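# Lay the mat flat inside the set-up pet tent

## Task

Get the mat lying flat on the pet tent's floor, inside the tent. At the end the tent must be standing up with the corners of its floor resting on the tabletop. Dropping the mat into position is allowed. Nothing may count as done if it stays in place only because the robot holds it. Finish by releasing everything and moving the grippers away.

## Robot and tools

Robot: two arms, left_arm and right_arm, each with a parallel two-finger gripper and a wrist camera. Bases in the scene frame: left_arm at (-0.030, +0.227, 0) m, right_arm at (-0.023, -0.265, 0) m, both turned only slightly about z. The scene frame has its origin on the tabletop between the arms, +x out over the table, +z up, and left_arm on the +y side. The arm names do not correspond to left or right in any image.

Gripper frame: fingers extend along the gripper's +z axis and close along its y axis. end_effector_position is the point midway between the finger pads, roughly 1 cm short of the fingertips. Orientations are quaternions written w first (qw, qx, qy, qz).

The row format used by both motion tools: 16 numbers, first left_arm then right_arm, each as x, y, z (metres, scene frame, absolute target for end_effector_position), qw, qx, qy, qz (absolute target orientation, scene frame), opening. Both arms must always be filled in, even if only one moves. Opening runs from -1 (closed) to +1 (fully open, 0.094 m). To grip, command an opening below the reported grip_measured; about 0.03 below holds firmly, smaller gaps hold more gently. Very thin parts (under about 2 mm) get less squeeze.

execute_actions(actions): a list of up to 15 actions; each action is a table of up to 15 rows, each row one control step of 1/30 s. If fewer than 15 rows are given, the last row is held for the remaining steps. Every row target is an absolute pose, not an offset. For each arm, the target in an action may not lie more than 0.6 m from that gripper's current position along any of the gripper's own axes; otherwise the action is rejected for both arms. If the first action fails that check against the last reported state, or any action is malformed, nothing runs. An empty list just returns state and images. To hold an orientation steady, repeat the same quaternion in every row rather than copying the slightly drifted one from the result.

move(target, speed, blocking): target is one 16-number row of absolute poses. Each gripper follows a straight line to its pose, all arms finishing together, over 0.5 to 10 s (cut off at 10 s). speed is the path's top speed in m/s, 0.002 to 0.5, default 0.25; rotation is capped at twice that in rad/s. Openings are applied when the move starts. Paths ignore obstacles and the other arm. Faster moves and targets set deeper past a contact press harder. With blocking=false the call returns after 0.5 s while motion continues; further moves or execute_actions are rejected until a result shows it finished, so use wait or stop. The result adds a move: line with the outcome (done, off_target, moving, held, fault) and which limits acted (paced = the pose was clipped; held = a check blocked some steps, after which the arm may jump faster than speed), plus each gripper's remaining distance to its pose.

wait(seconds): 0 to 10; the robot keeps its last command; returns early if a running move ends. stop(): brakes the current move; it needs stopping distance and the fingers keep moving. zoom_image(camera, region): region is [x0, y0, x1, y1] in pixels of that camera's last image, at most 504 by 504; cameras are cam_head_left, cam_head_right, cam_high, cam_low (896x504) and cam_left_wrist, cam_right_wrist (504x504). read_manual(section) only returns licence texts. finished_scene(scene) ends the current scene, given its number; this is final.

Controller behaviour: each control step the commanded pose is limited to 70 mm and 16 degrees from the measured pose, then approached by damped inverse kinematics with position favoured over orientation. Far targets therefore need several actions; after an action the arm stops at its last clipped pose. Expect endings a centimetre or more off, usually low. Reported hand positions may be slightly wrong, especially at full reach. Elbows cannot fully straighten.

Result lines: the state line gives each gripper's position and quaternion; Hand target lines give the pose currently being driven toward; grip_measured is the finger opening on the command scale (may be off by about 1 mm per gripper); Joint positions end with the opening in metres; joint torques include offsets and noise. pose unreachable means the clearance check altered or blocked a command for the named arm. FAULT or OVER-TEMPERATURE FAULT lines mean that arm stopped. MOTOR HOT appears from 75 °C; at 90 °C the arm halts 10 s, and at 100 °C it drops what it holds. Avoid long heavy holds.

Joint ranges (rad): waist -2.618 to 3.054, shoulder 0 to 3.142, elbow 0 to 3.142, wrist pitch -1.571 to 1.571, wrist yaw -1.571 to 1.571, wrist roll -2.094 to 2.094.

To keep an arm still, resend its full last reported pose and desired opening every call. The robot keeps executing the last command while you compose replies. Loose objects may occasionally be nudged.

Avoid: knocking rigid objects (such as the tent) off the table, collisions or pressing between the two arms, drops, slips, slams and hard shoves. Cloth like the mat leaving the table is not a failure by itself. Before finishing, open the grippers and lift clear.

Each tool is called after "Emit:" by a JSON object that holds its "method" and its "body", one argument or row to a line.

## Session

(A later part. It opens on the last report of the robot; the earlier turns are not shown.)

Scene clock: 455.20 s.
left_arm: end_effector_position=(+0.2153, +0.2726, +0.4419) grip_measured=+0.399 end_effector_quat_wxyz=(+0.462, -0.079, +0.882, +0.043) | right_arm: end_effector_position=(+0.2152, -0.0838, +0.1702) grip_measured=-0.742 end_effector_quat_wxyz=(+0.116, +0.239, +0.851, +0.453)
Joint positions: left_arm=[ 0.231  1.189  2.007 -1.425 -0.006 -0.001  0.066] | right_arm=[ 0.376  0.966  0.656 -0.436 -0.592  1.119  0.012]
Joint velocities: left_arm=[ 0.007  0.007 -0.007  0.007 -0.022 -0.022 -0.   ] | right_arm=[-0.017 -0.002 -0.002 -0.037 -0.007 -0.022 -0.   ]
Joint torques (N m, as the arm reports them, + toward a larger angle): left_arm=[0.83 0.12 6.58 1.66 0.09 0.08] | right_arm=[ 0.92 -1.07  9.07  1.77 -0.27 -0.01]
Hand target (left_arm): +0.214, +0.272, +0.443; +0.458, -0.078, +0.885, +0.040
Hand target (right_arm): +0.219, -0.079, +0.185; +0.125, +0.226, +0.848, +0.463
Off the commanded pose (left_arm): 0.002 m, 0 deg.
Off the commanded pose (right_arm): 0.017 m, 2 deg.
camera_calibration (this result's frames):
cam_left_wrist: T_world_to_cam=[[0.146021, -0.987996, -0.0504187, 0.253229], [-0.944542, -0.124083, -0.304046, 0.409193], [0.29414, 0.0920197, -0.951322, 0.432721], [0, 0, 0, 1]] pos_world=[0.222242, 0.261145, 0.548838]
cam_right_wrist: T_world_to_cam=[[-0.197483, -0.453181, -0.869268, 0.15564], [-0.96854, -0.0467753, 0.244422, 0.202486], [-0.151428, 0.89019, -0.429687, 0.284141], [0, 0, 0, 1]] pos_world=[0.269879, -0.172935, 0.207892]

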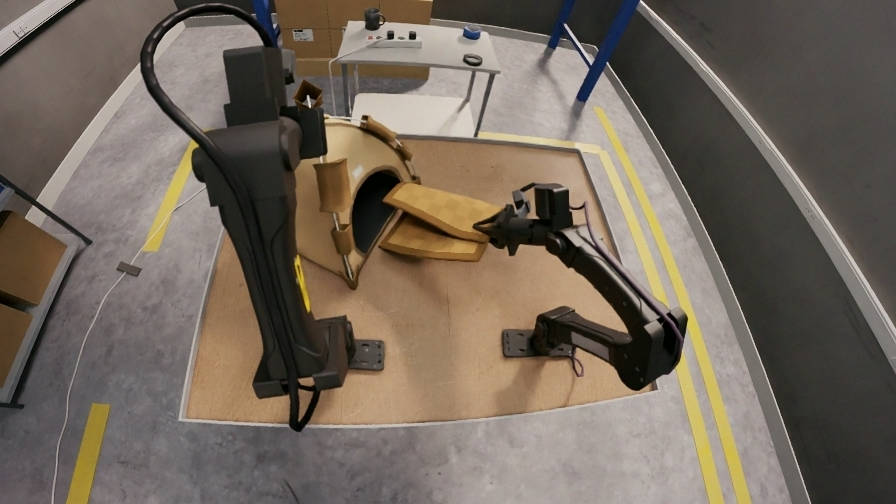

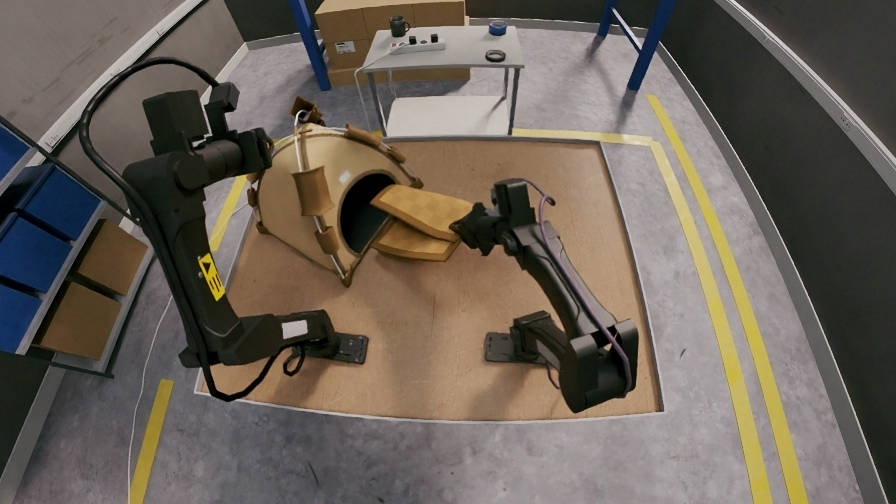

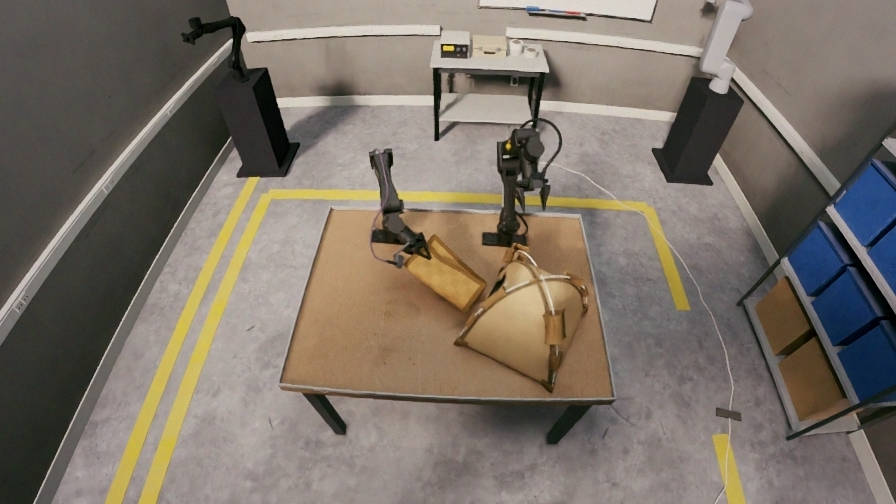

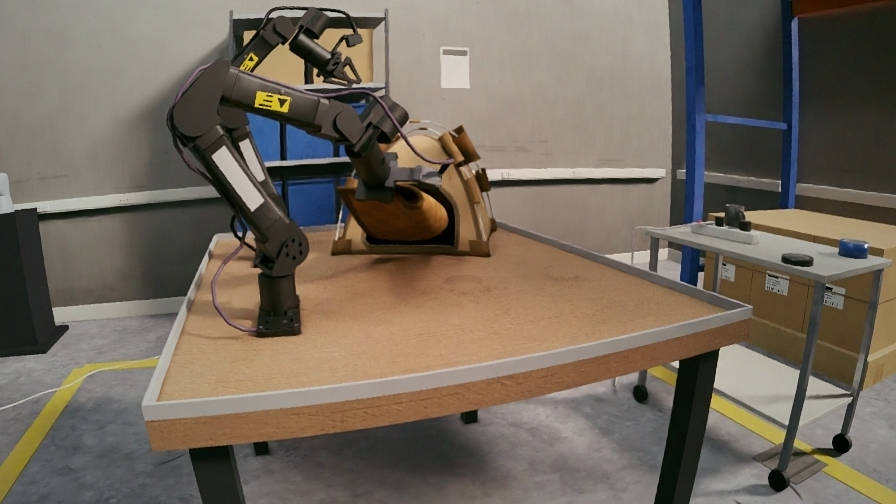

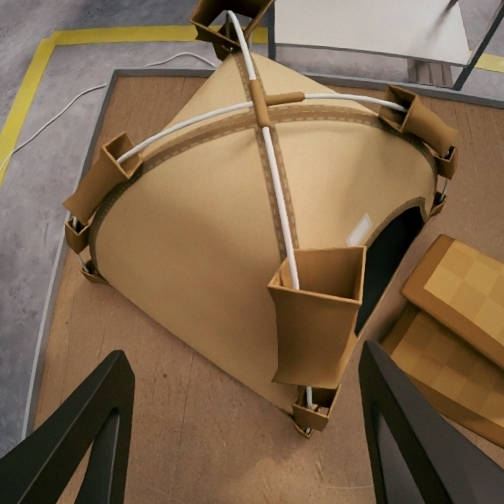

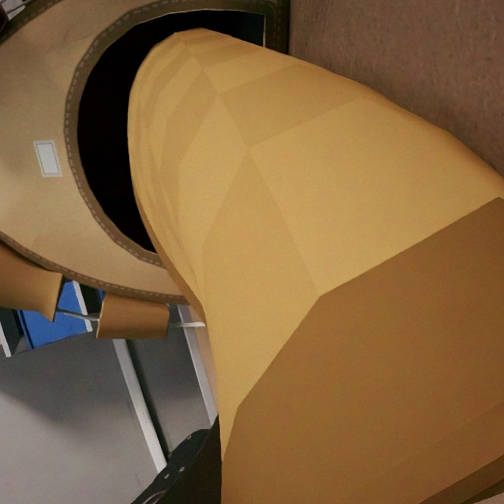

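Emit:
{"method": "move", "body": {
  "target": [0.217,0.272,0.442,0.46,-0.0773,0.8836,0.0402,0.4, 0.278,0.029,0.141,0.1501,0.2029,0.8138,0.5235,-0.9],
  "speed": 0.1
}}

Scene clock: 472.70 s.
left_arm: end_effector_position=(+0.2153, +0.2726, +0.4419) grip_measured=+0.399 end_effector_quat_wxyz=(+0.462, -0.079, +0.882, +0.043) | right_arm: end_effector_position=(+0.2703, +0.0198, +0.1252) grip_measured=-0.742 end_effector_quat_wxyz=(+0.135, +0.220, +0.824, +0.504)
Joint positions: left_arm=[ 0.231  1.189  2.007 -1.425 -0.006 -0.001  0.066] | right_arm=[ 0.667  1.452  0.626  0.308 -0.4    1.351  0.012]
Joint velocities: left_arm=[ 0.007 -0.007 -0.017  0.081  0.037 -0.081 -0.001] | right_arm=[ 0.012  0.012  0.007  0.051 -0.022 -0.066 -0.001]
Joint torques (N m, as the arm reports them, + toward a larger angle): left_arm=[ 0.15 -0.15  5.    1.85  0.05  0.04] | right_arm=[ 0.99 -4.12  7.28  2.48 -0.06 -0.02]
Hand target (left_arm): +0.217, +0.272, +0.442; +0.460, -0.077, +0.884, +0.040
Hand target (right_arm): +0.276, +0.030, +0.141; +0.151, +0.204, +0.813, +0.524
Off the commanded pose (left_arm): 0.002 m, 0 deg.
Off the commanded pose (right_arm): 0.020 m, 4 deg.
move: off_target (right_arm)
camera_calibration (this result's frames):
cam_left_wrist: T_world_to_cam=[[0.146021, -0.987996, -0.0504187, 0.253229], [-0.944542, -0.124083, -0.304046, 0.409193], [0.29414, 0.0920197, -0.951322, 0.432721], [0, 0, 0, 1]] pos_world=[0.222242, 0.261145, 0.548838]
cam_right_wrist: T_world_to_cam=[[-0.118498, -0.36861, -0.922, 0.157939], [-0.984006, -0.0807818, 0.158763, 0.287295], [-0.133003, 0.926067, -0.353142, 0.165626], [0, 0, 0, 1]] pos_world=[0.323445, -0.0719549, 0.158498]

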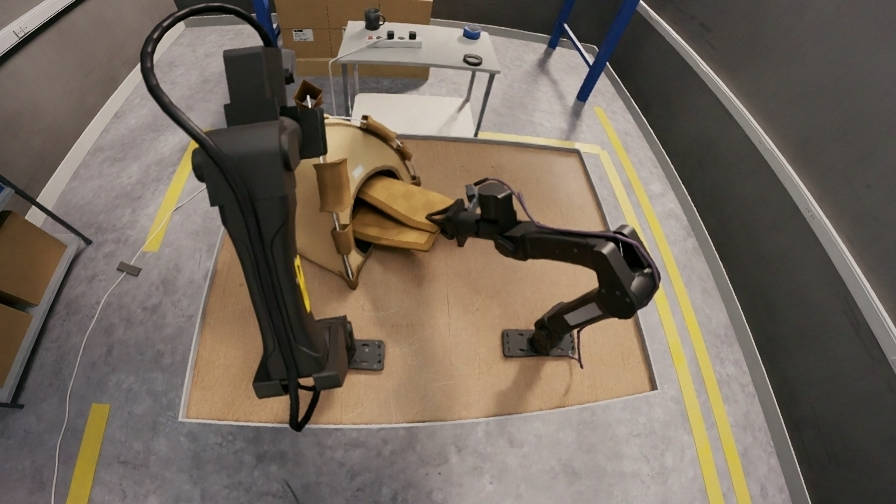

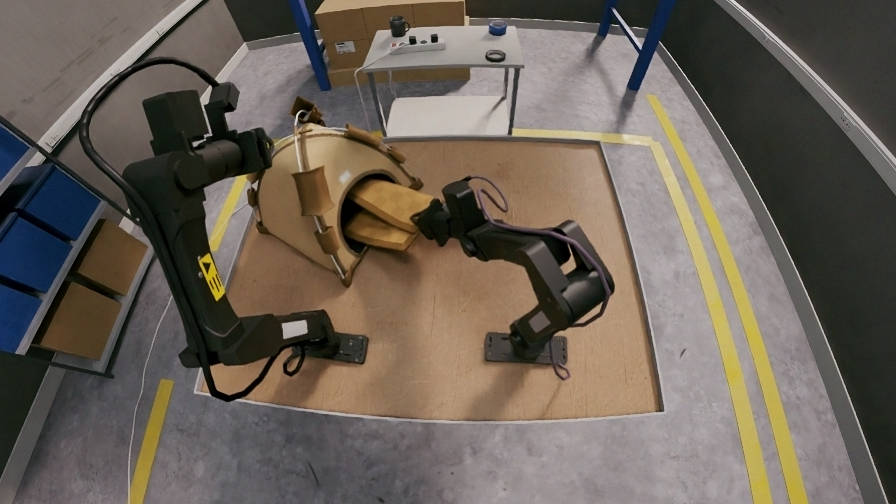

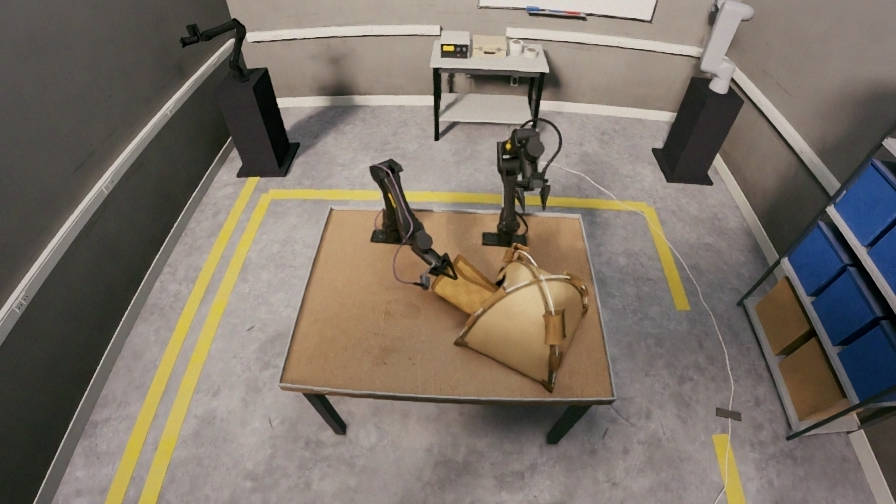

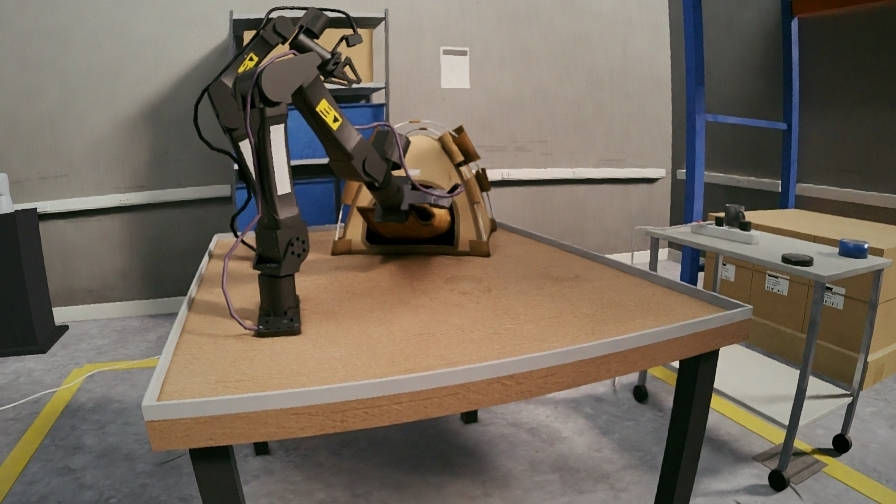

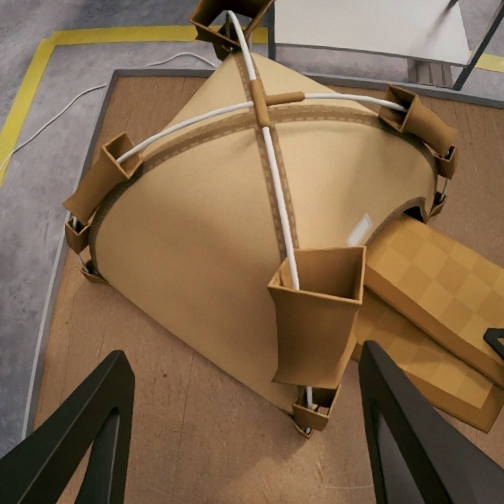

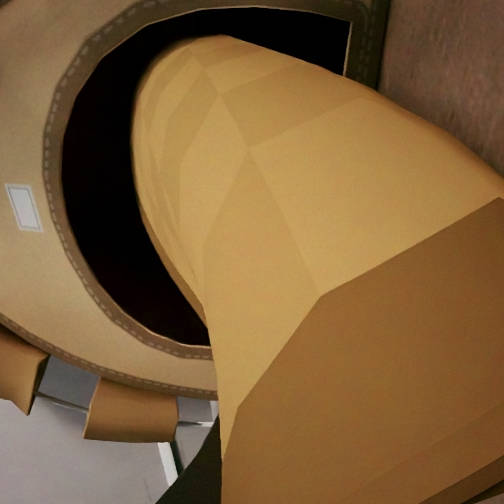

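Emit:
{"method": "zoom_image", "body": {
  "camera": "cam_head_right",
  "region": [300, 140, 500, 290]
}}

Emit:
{"method": "zoom_image", "body": {
  "camera": "cam_low",
  "region": [310, 110, 520, 290]
}}

Region (300, 140, 500, 290) of cam_head_right's 896x504 image, scaled by 2.520, with more detail than that image has; it fills the top 378 rows of this view, and the rest is white.

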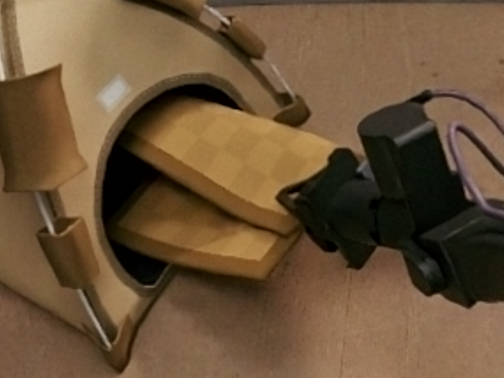

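Region (310, 110, 520, 290) of cam_low's 896x504 image, scaled by 2.400, with more detail than that image has; it fills the top 432 rows of this view, and the rest is white.

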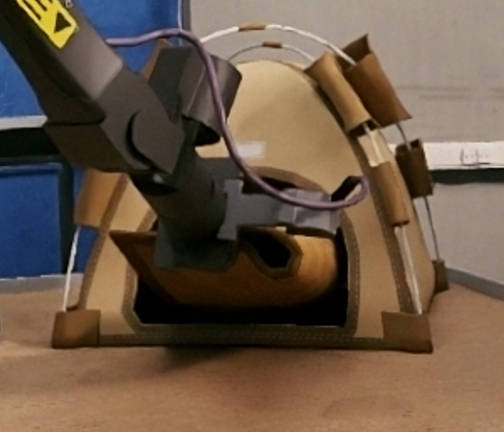

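Emit:
{"method": "move", "body": {
  "target": [0.217,0.272,0.442,0.46,-0.0773,0.8836,0.0402,0.4, 0.361,0.212,0.084,0.1810,0.1455,0.7852,0.5739,-0.9],
  "speed": 0.09
}}

Scene clock: 484.97 s.
left_arm: end_effector_position=(+0.2153, +0.2726, +0.4419) grip_measured=+0.399 end_effector_quat_wxyz=(+0.462, -0.079, +0.882, +0.043) | right_arm: end_effector_position=(+0.3530, +0.1996, +0.0603) grip_measured=-0.742 end_effector_quat_wxyz=(+0.162, +0.164, +0.803, +0.550)
Joint positions: left_arm=[ 0.231  1.189  2.007 -1.425 -0.006 -0.001  0.066] | right_arm=[ 0.883  2.261  1.247  0.652 -0.253  1.391  0.012]
Joint velocities: left_arm=[-0.002 -0.002 -0.007  0.051  0.022  0.007 -0.   ] | right_arm=[-0.007  0.002  0.007 -0.081 -0.051 -0.051 -0.   ]
Joint torques (N m, as the arm reports them, + toward a larger angle): left_arm=[ 0.22 -0.1   5.04  1.84  0.04  0.04] | right_arm=[  0.93 -10.71   7.86   2.54   0.03  -0.13]
Hand target (left_arm): +0.217, +0.272, +0.442; +0.460, -0.077, +0.884, +0.040
Hand target (right_arm): +0.357, +0.212, +0.084; +0.181, +0.147, +0.785, +0.574
Off the commanded pose (left_arm): 0.002 m, 0 deg.
Off the commanded pose (right_arm): 0.028 m, 5 deg.
move: off_target (right_arm)
camera_calibration (this result's frames):
cam_left_wrist: T_world_to_cam=[[0.146021, -0.987996, -0.0504187, 0.253229], [-0.944542, -0.124083, -0.304046, 0.409193], [0.29414, 0.0920197, -0.951322, 0.432721], [0, 0, 0, 1]] pos_world=[0.222242, 0.261145, 0.548838]
cam_right_wrist: T_world_to_cam=[[0.0239312, -0.304464, -0.952223, 0.112915], [-0.987768, -0.154009, 0.0244184, 0.417565], [-0.154086, 0.939991, -0.304425, -0.0110749], [0, 0, 0, 1]] pos_world=[0.408049, 0.109098, 0.0939524]

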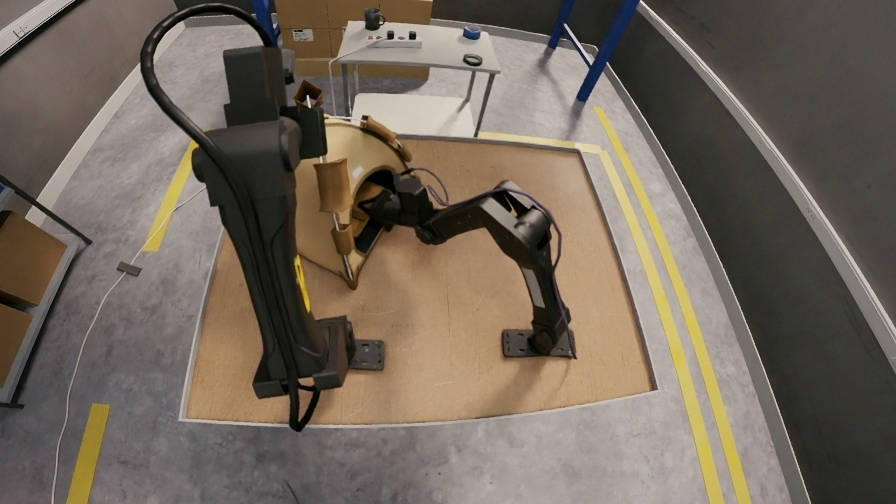

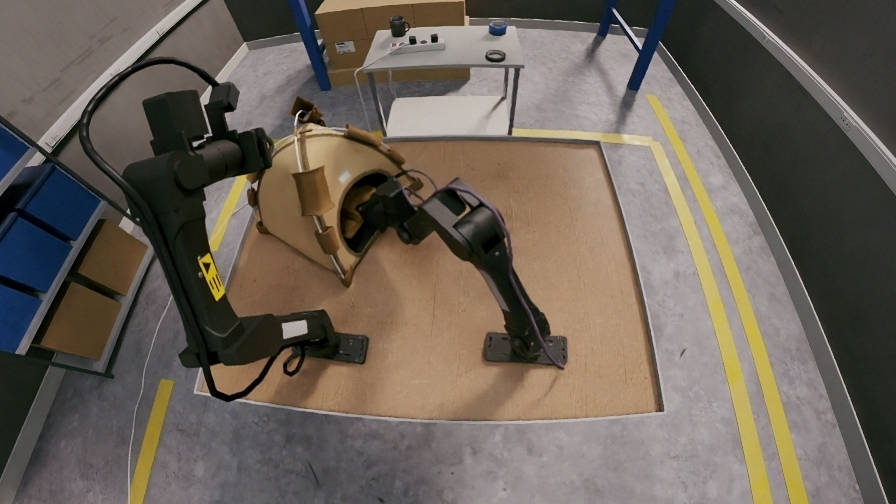

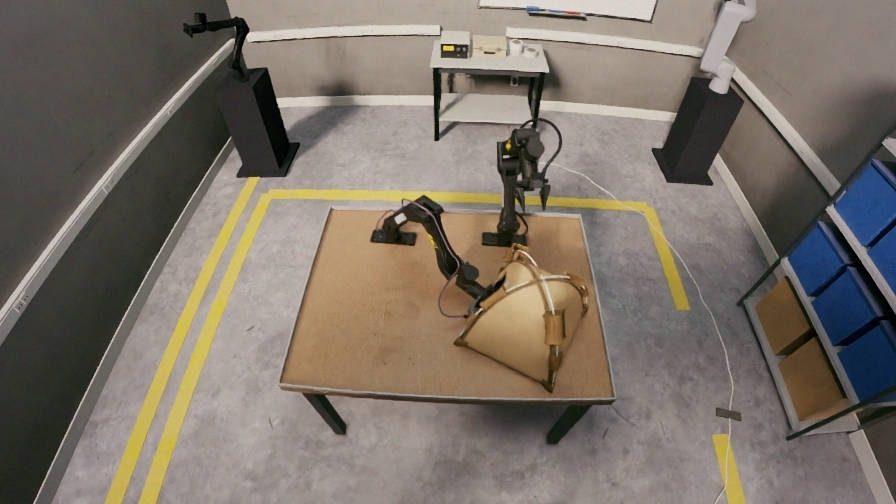

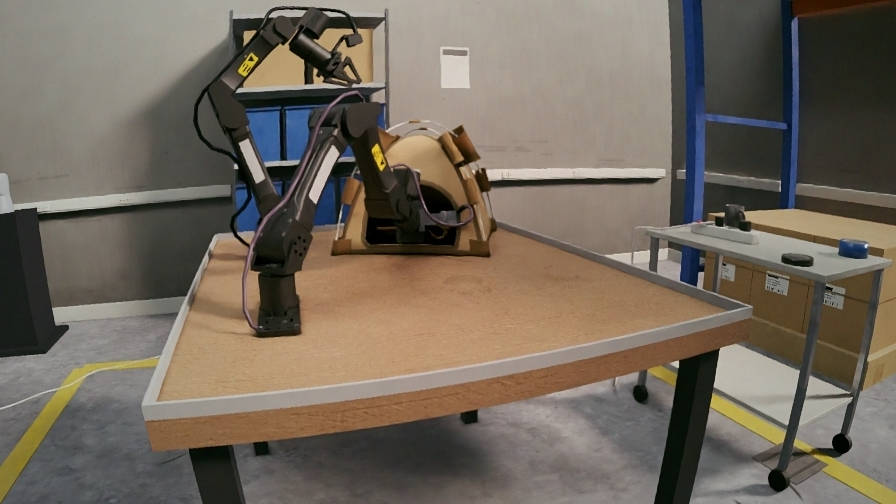

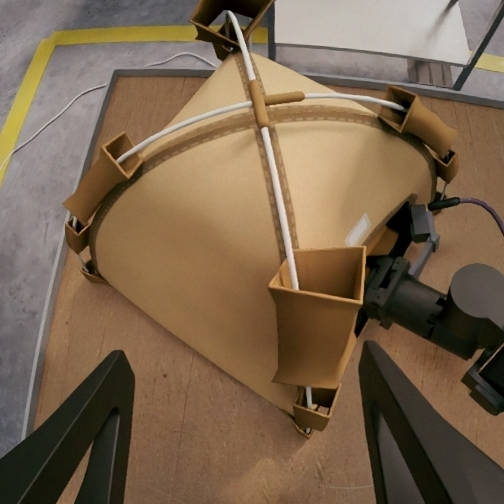

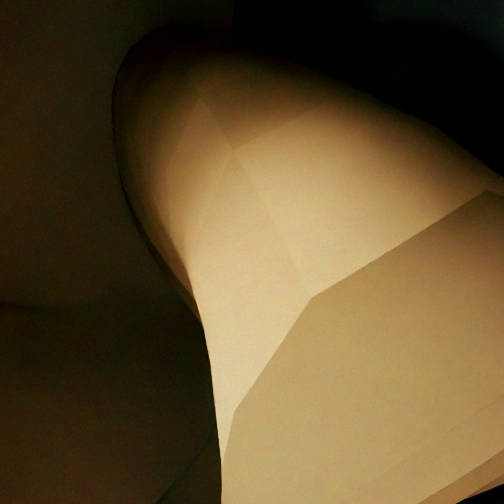

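Emit:
{"method": "zoom_image", "body": {
  "camera": "cam_head_right",
  "region": [300, 140, 500, 290]
}}

Emit:
{"method": "zoom_image", "body": {
  "camera": "cam_low",
  "region": [310, 110, 520, 290]
}}

Region (300, 140, 500, 290) of cam_head_right's 896x504 image, scaled by 2.520, with more detail than that image has; it fills the top 378 rows of this view, and the rest is white.

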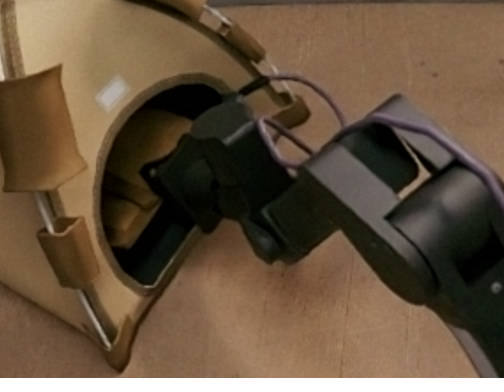

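Region (310, 110, 520, 290) of cam_low's 896x504 image, scaled by 2.400, with more detail than that image has; it fills the top 432 rows of this view, and the rest is white.

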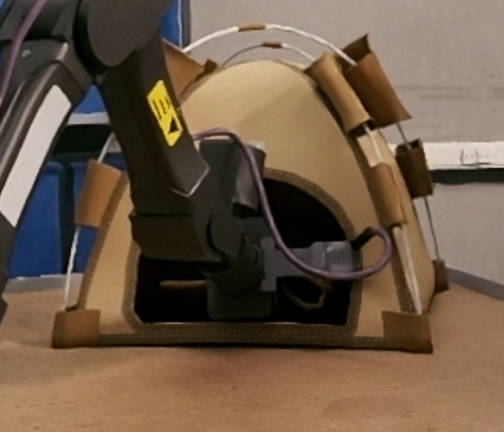

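Emit:
{"method": "move", "body": {
  "target": [0.217,0.272,0.442,0.46,-0.0773,0.8836,0.0402,0.4, 0.311,0.247,0.084,0.1910,0.1180,0.7898,0.5707,-0.9],
  "speed": 0.06
}}

Scene clock: 504.10 s.
left_arm: end_effector_position=(+0.2153, +0.2726, +0.4419) grip_measured=+0.399 end_effector_quat_wxyz=(+0.462, -0.079, +0.882, +0.043) | right_arm: end_effector_position=(+0.3077, +0.2369, +0.0619) grip_measured=-0.742 end_effector_quat_wxyz=(+0.173, +0.132, +0.807, +0.549)
Joint positions: left_arm=[ 0.231  1.189  2.007 -1.425 -0.006 -0.001  0.066] | right_arm=[ 1.01   2.261  1.248  0.664 -0.154  1.373  0.012]
Joint velocities: left_arm=[-0.007  0.002  0.007 -0.095  0.051 -0.007  0.   ] | right_arm=[-0.002  0.007  0.022  0.051 -0.007 -0.022 -0.001]
Joint torques (N m, as the arm reports them, + toward a larger angle): left_arm=[ 0.22 -0.11  5.04  1.85  0.05  0.04] | right_arm=[  0.65 -11.39   6.61   2.57   0.07  -0.21]
Hand target (left_arm): +0.217, +0.272, +0.442; +0.460, -0.077, +0.884, +0.040
Hand target (right_arm): +0.310, +0.246, +0.084; +0.191, +0.119, +0.790, +0.571
Off the commanded pose (left_arm): 0.002 m, 0 deg.
Off the commanded pose (right_arm): 0.025 m, 4 deg.
move: off_target (right_arm)
camera_calibration (this result's frames):
cam_left_wrist: T_world_to_cam=[[0.146021, -0.987996, -0.0504187, 0.253229], [-0.944542, -0.124083, -0.304046, 0.409193], [0.29414, 0.0920197, -0.951322, 0.432721], [0, 0, 0, 1]] pos_world=[0.222242, 0.261145, 0.548838]
cam_right_wrist: T_world_to_cam=[[0.0836754, -0.322147, -0.942985, 0.112071], [-0.980768, -0.194072, -0.0207282, 0.388657], [-0.17633, 0.926584, -0.33219, -0.040941], [0, 0, 0, 1]] pos_world=[0.364586, 0.149466, 0.100137]

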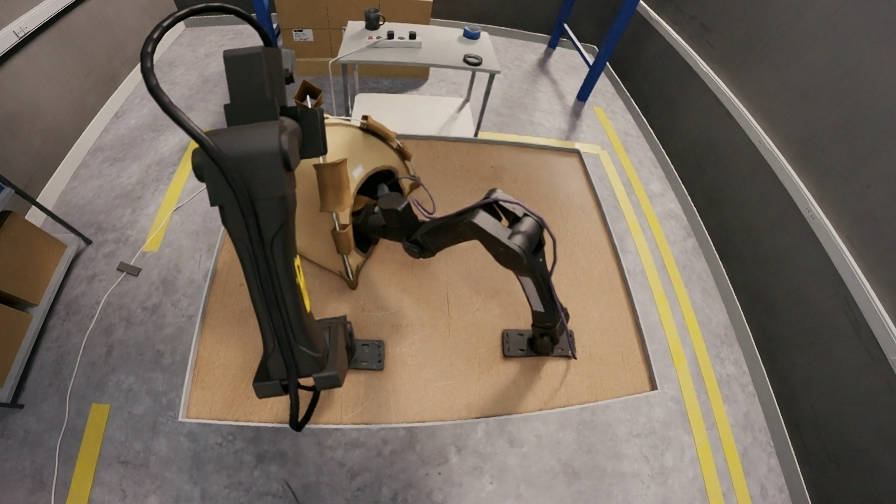

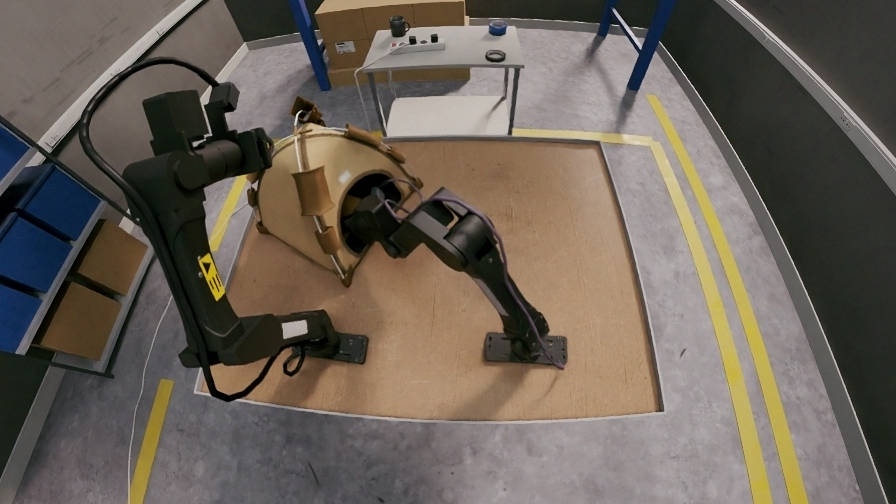

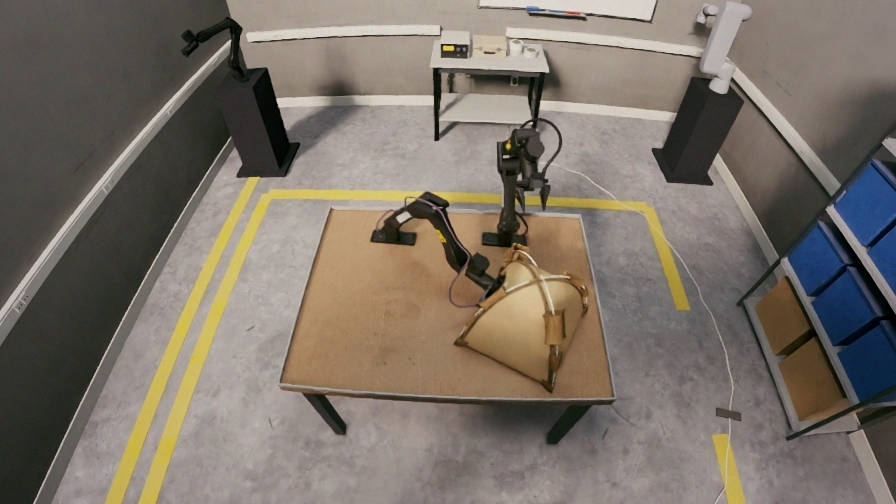

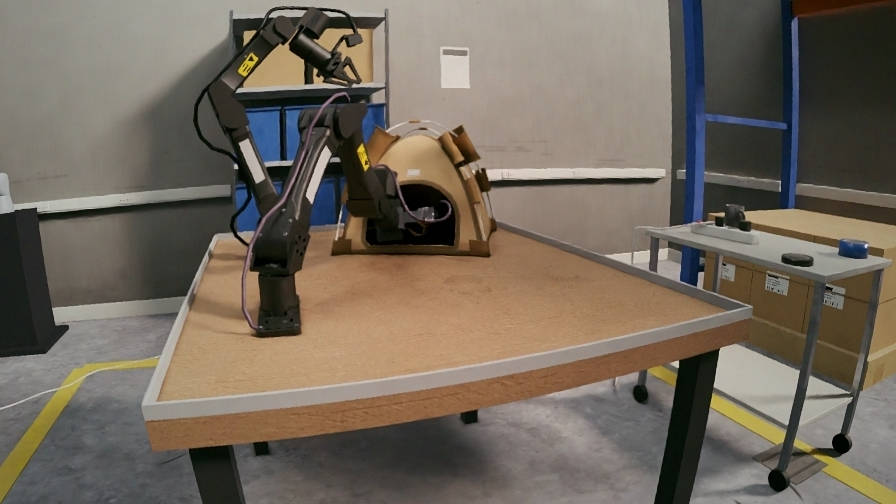

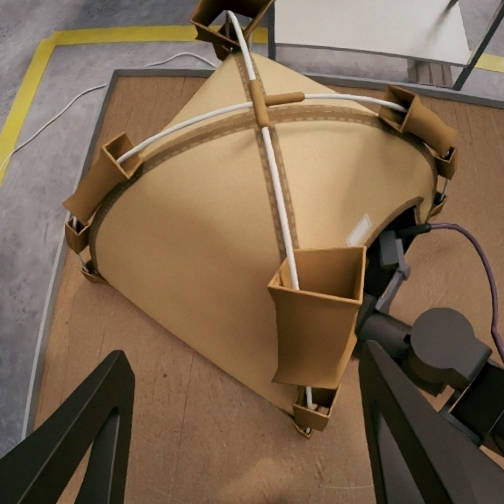

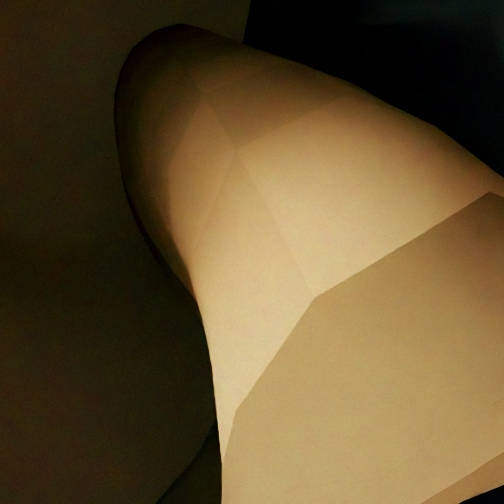

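Emit:
{"method": "zoom_image", "body": {
  "camera": "cam_low",
  "region": [310, 110, 520, 290]
}}

Emit:
{"method": "zoom_image", "body": {
  "camera": "cam_head_right",
  "region": [300, 140, 500, 290]
}}

Region (310, 110, 520, 290) of cam_low's 896x504 image, scaled by 2.400, with more detail than that image has; it fills the top 432 rows of this view, and the rest is white.

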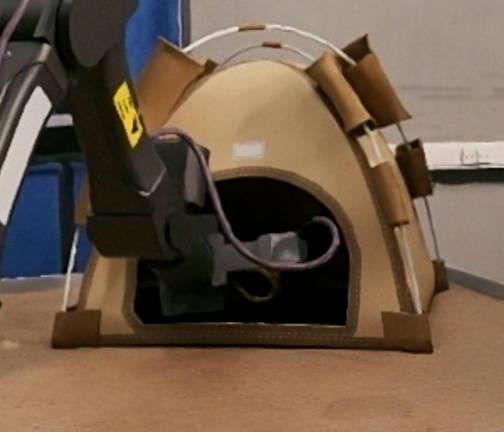

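Region (300, 140, 500, 290) of cam_head_right's 896x504 image, scaled by 2.520, with more detail than that image has; it fills the top 378 rows of this view, and the rest is white.

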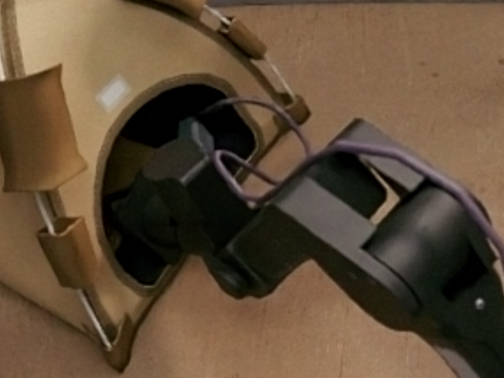

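Emit:
{"method": "execute_actions", "body": {
  "actions": [
    [
[0.217,0.272,0.442,0.46,-0.0773,0.8836,0.0402,0.4, 0.311,0.247,0.086,0.188,0.122,0.7898,0.5706,-0.8],
[0.217,0.272,0.442,0.46,-0.0773,0.8836,0.0402,0.4, 0.311,0.247,0.088,0.185,0.126,0.7898,0.5705,-0.72],
[0.217,0.272,0.442,0.46,-0.0773,0.8836,0.0402,0.4, 0.311,0.247,0.090,0.182,0.130,0.7898,0.5704,-0.64],
[0.217,0.272,0.442,0.46,-0.0773,0.8836,0.0402,0.4, 0.311,0.247,0.092,0.179,0.134,0.7898,0.5703,-0.55],
[0.217,0.272,0.442,0.46,-0.0773,0.8836,0.0402,0.4, 0.311,0.247,0.094,0.176,0.138,0.7898,0.5702,-0.45],
[0.217,0.272,0.442,0.46,-0.0773,0.8836,0.0402,0.4, 0.311,0.246,0.096,0.173,0.142,0.7898,0.5701,-0.35],
[0.217,0.272,0.442,0.46,-0.0773,0.8836,0.0402,0.4, 0.311,0.246,0.098,0.170,0.146,0.7898,0.5700,-0.25],
[0.217,0.272,0.442,0.46,-0.0773,0.8836,0.0402,0.4, 0.311,0.246,0.100,0.167,0.150,0.7898,0.5699,-0.14],
[0.217,0.272,0.442,0.46,-0.0773,0.8836,0.0402,0.4, 0.311,0.246,0.101,0.164,0.154,0.7898,0.5698,-0.03],
[0.217,0.272,0.442,0.46,-0.0773,0.8836,0.0402,0.4, 0.311,0.246,0.102,0.161,0.158,0.7898,0.5697,0.08],
[0.217,0.272,0.442,0.46,-0.0773,0.8836,0.0402,0.4, 0.311,0.245,0.103,0.158,0.162,0.7898,0.5696,0.2],
[0.217,0.272,0.442,0.46,-0.0773,0.8836,0.0402,0.4, 0.311,0.245,0.103,0.155,0.165,0.7898,0.5695,0.32],
[0.217,0.272,0.442,0.46,-0.0773,0.8836,0.0402,0.4, 0.311,0.245,0.103,0.152,0.169,0.7898,0.5693,0.44],
[0.217,0.272,0.442,0.46,-0.0773,0.8836,0.0402,0.4, 0.311,0.245,0.103,0.149,0.172,0.7898,0.5692,0.56],
[0.217,0.272,0.442,0.46,-0.0773,0.8836,0.0402,0.4, 0.311,0.245,0.103,0.1472,0.1751,0.7898,0.5691,0.7]
]
  ]
}}

Scene clock: 526.83 s.
left_arm: end_effector_position=(+0.2153, +0.2726, +0.4419) grip_measured=+0.399 end_effector_quat_wxyz=(+0.462, -0.079, +0.882, +0.043) | right_arm: end_effector_position=(+0.3074, +0.2360, +0.0758) grip_measured=+0.633 end_effector_quat_wxyz=(+0.149, +0.168, +0.802, +0.554)
Joint positions: left_arm=[ 0.231  1.189  2.007 -1.425 -0.006 -0.001  0.066] | right_arm=[ 1.01   2.22   1.253  0.612 -0.152  1.458  0.077]
Joint velocities: left_arm=[-0.007 -0.012 -0.012  0.007 -0.051  0.007  0.001] | right_arm=[ 0.002 -0.022  0.125 -0.139  0.007  0.168  0.13 ]
Joint torques (N m, as the arm reports them, + toward a larger angle): left_arm=[ 0.16 -0.17  5.05  1.84  0.04  0.03] | right_arm=[  0.47 -12.79   7.83   2.01   0.03  -0.02]
Hand target (left_arm): +0.217, +0.272, +0.442; +0.460, -0.077, +0.884, +0.040
Hand target (right_arm): +0.310, +0.244, +0.104; +0.147, +0.175, +0.789, +0.570
Off the commanded pose (left_arm): 0.002 m, 0 deg.
Off the commanded pose (right_arm): 0.029 m, 2 deg.
camera_calibration (this result's frames):
cam_left_wrist: T_world_to_cam=[[0.146021, -0.987996, -0.0504187, 0.253229], [-0.944542, -0.124083, -0.304046, 0.409193], [0.29414, 0.0920197, -0.951322, 0.432721], [0, 0, 0, 1]] pos_world=[0.222242, 0.261145, 0.548838]
cam_right_wrist: T_world_to_cam=[[0.00319394, -0.293395, -0.955986, 0.143892], [-0.985342, -0.163979, 0.0470337, 0.377663], [-0.170561, 0.941823, -0.289619, -0.0440765], [0, 0, 0, 1]] pos_world=[0.36415, 0.145658, 0.10703]

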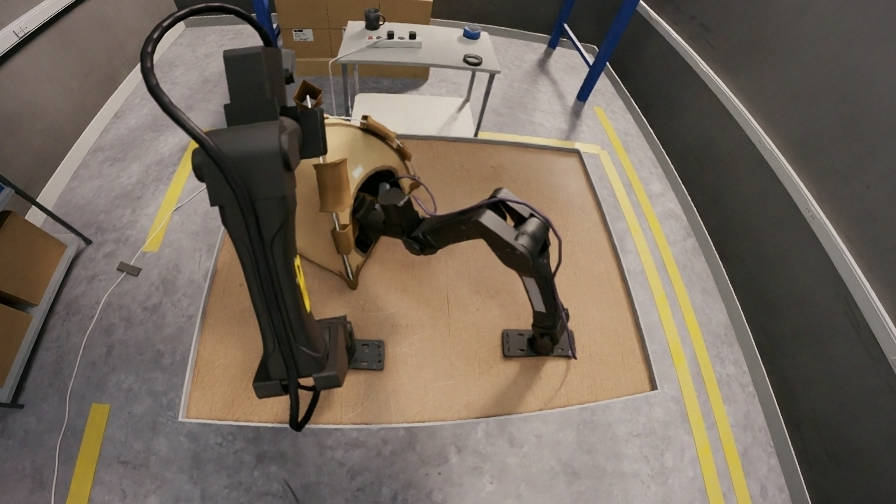

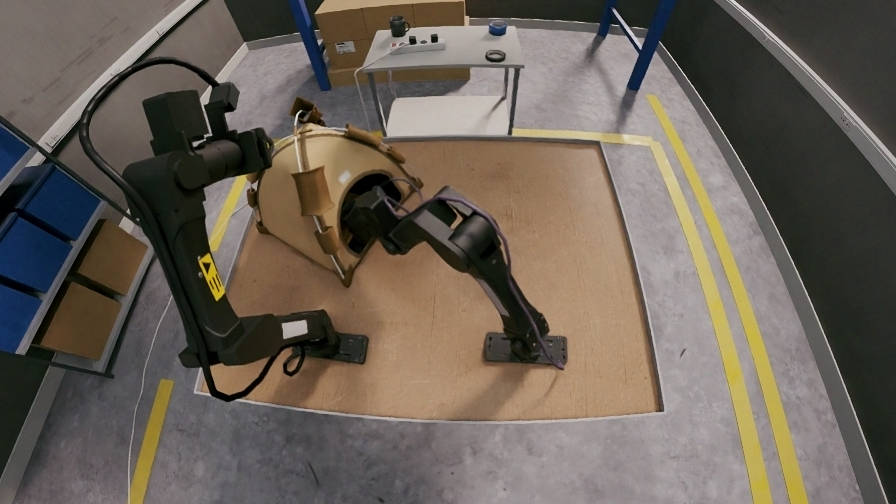

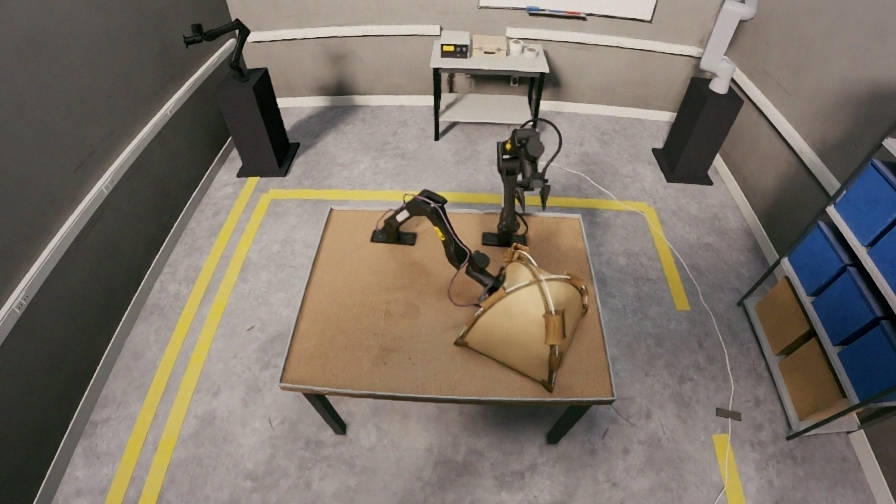

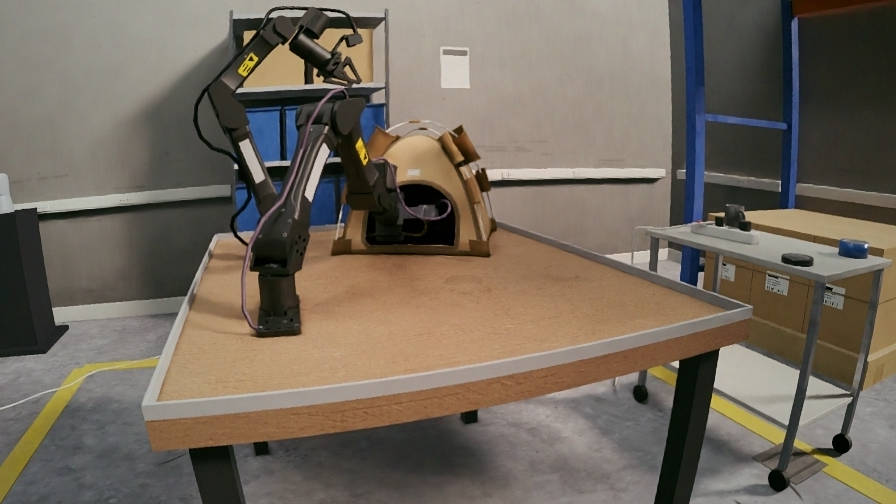

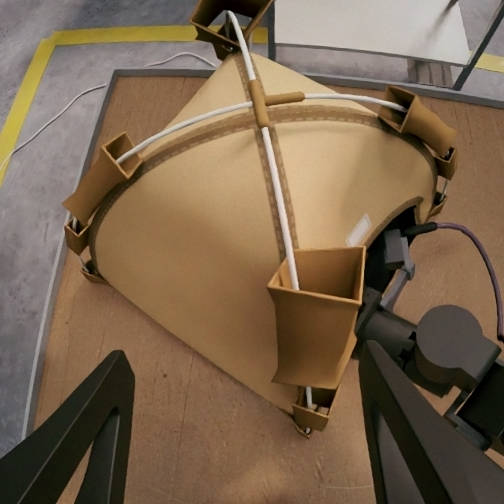

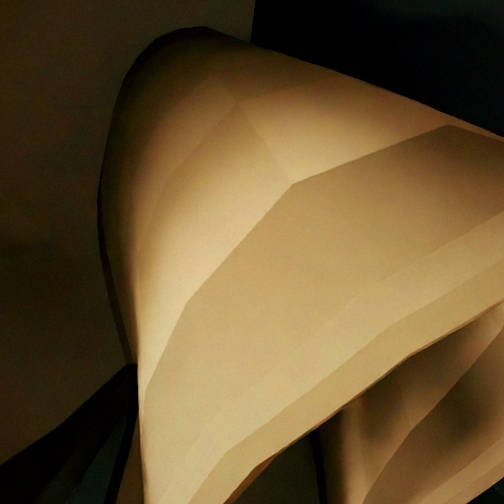

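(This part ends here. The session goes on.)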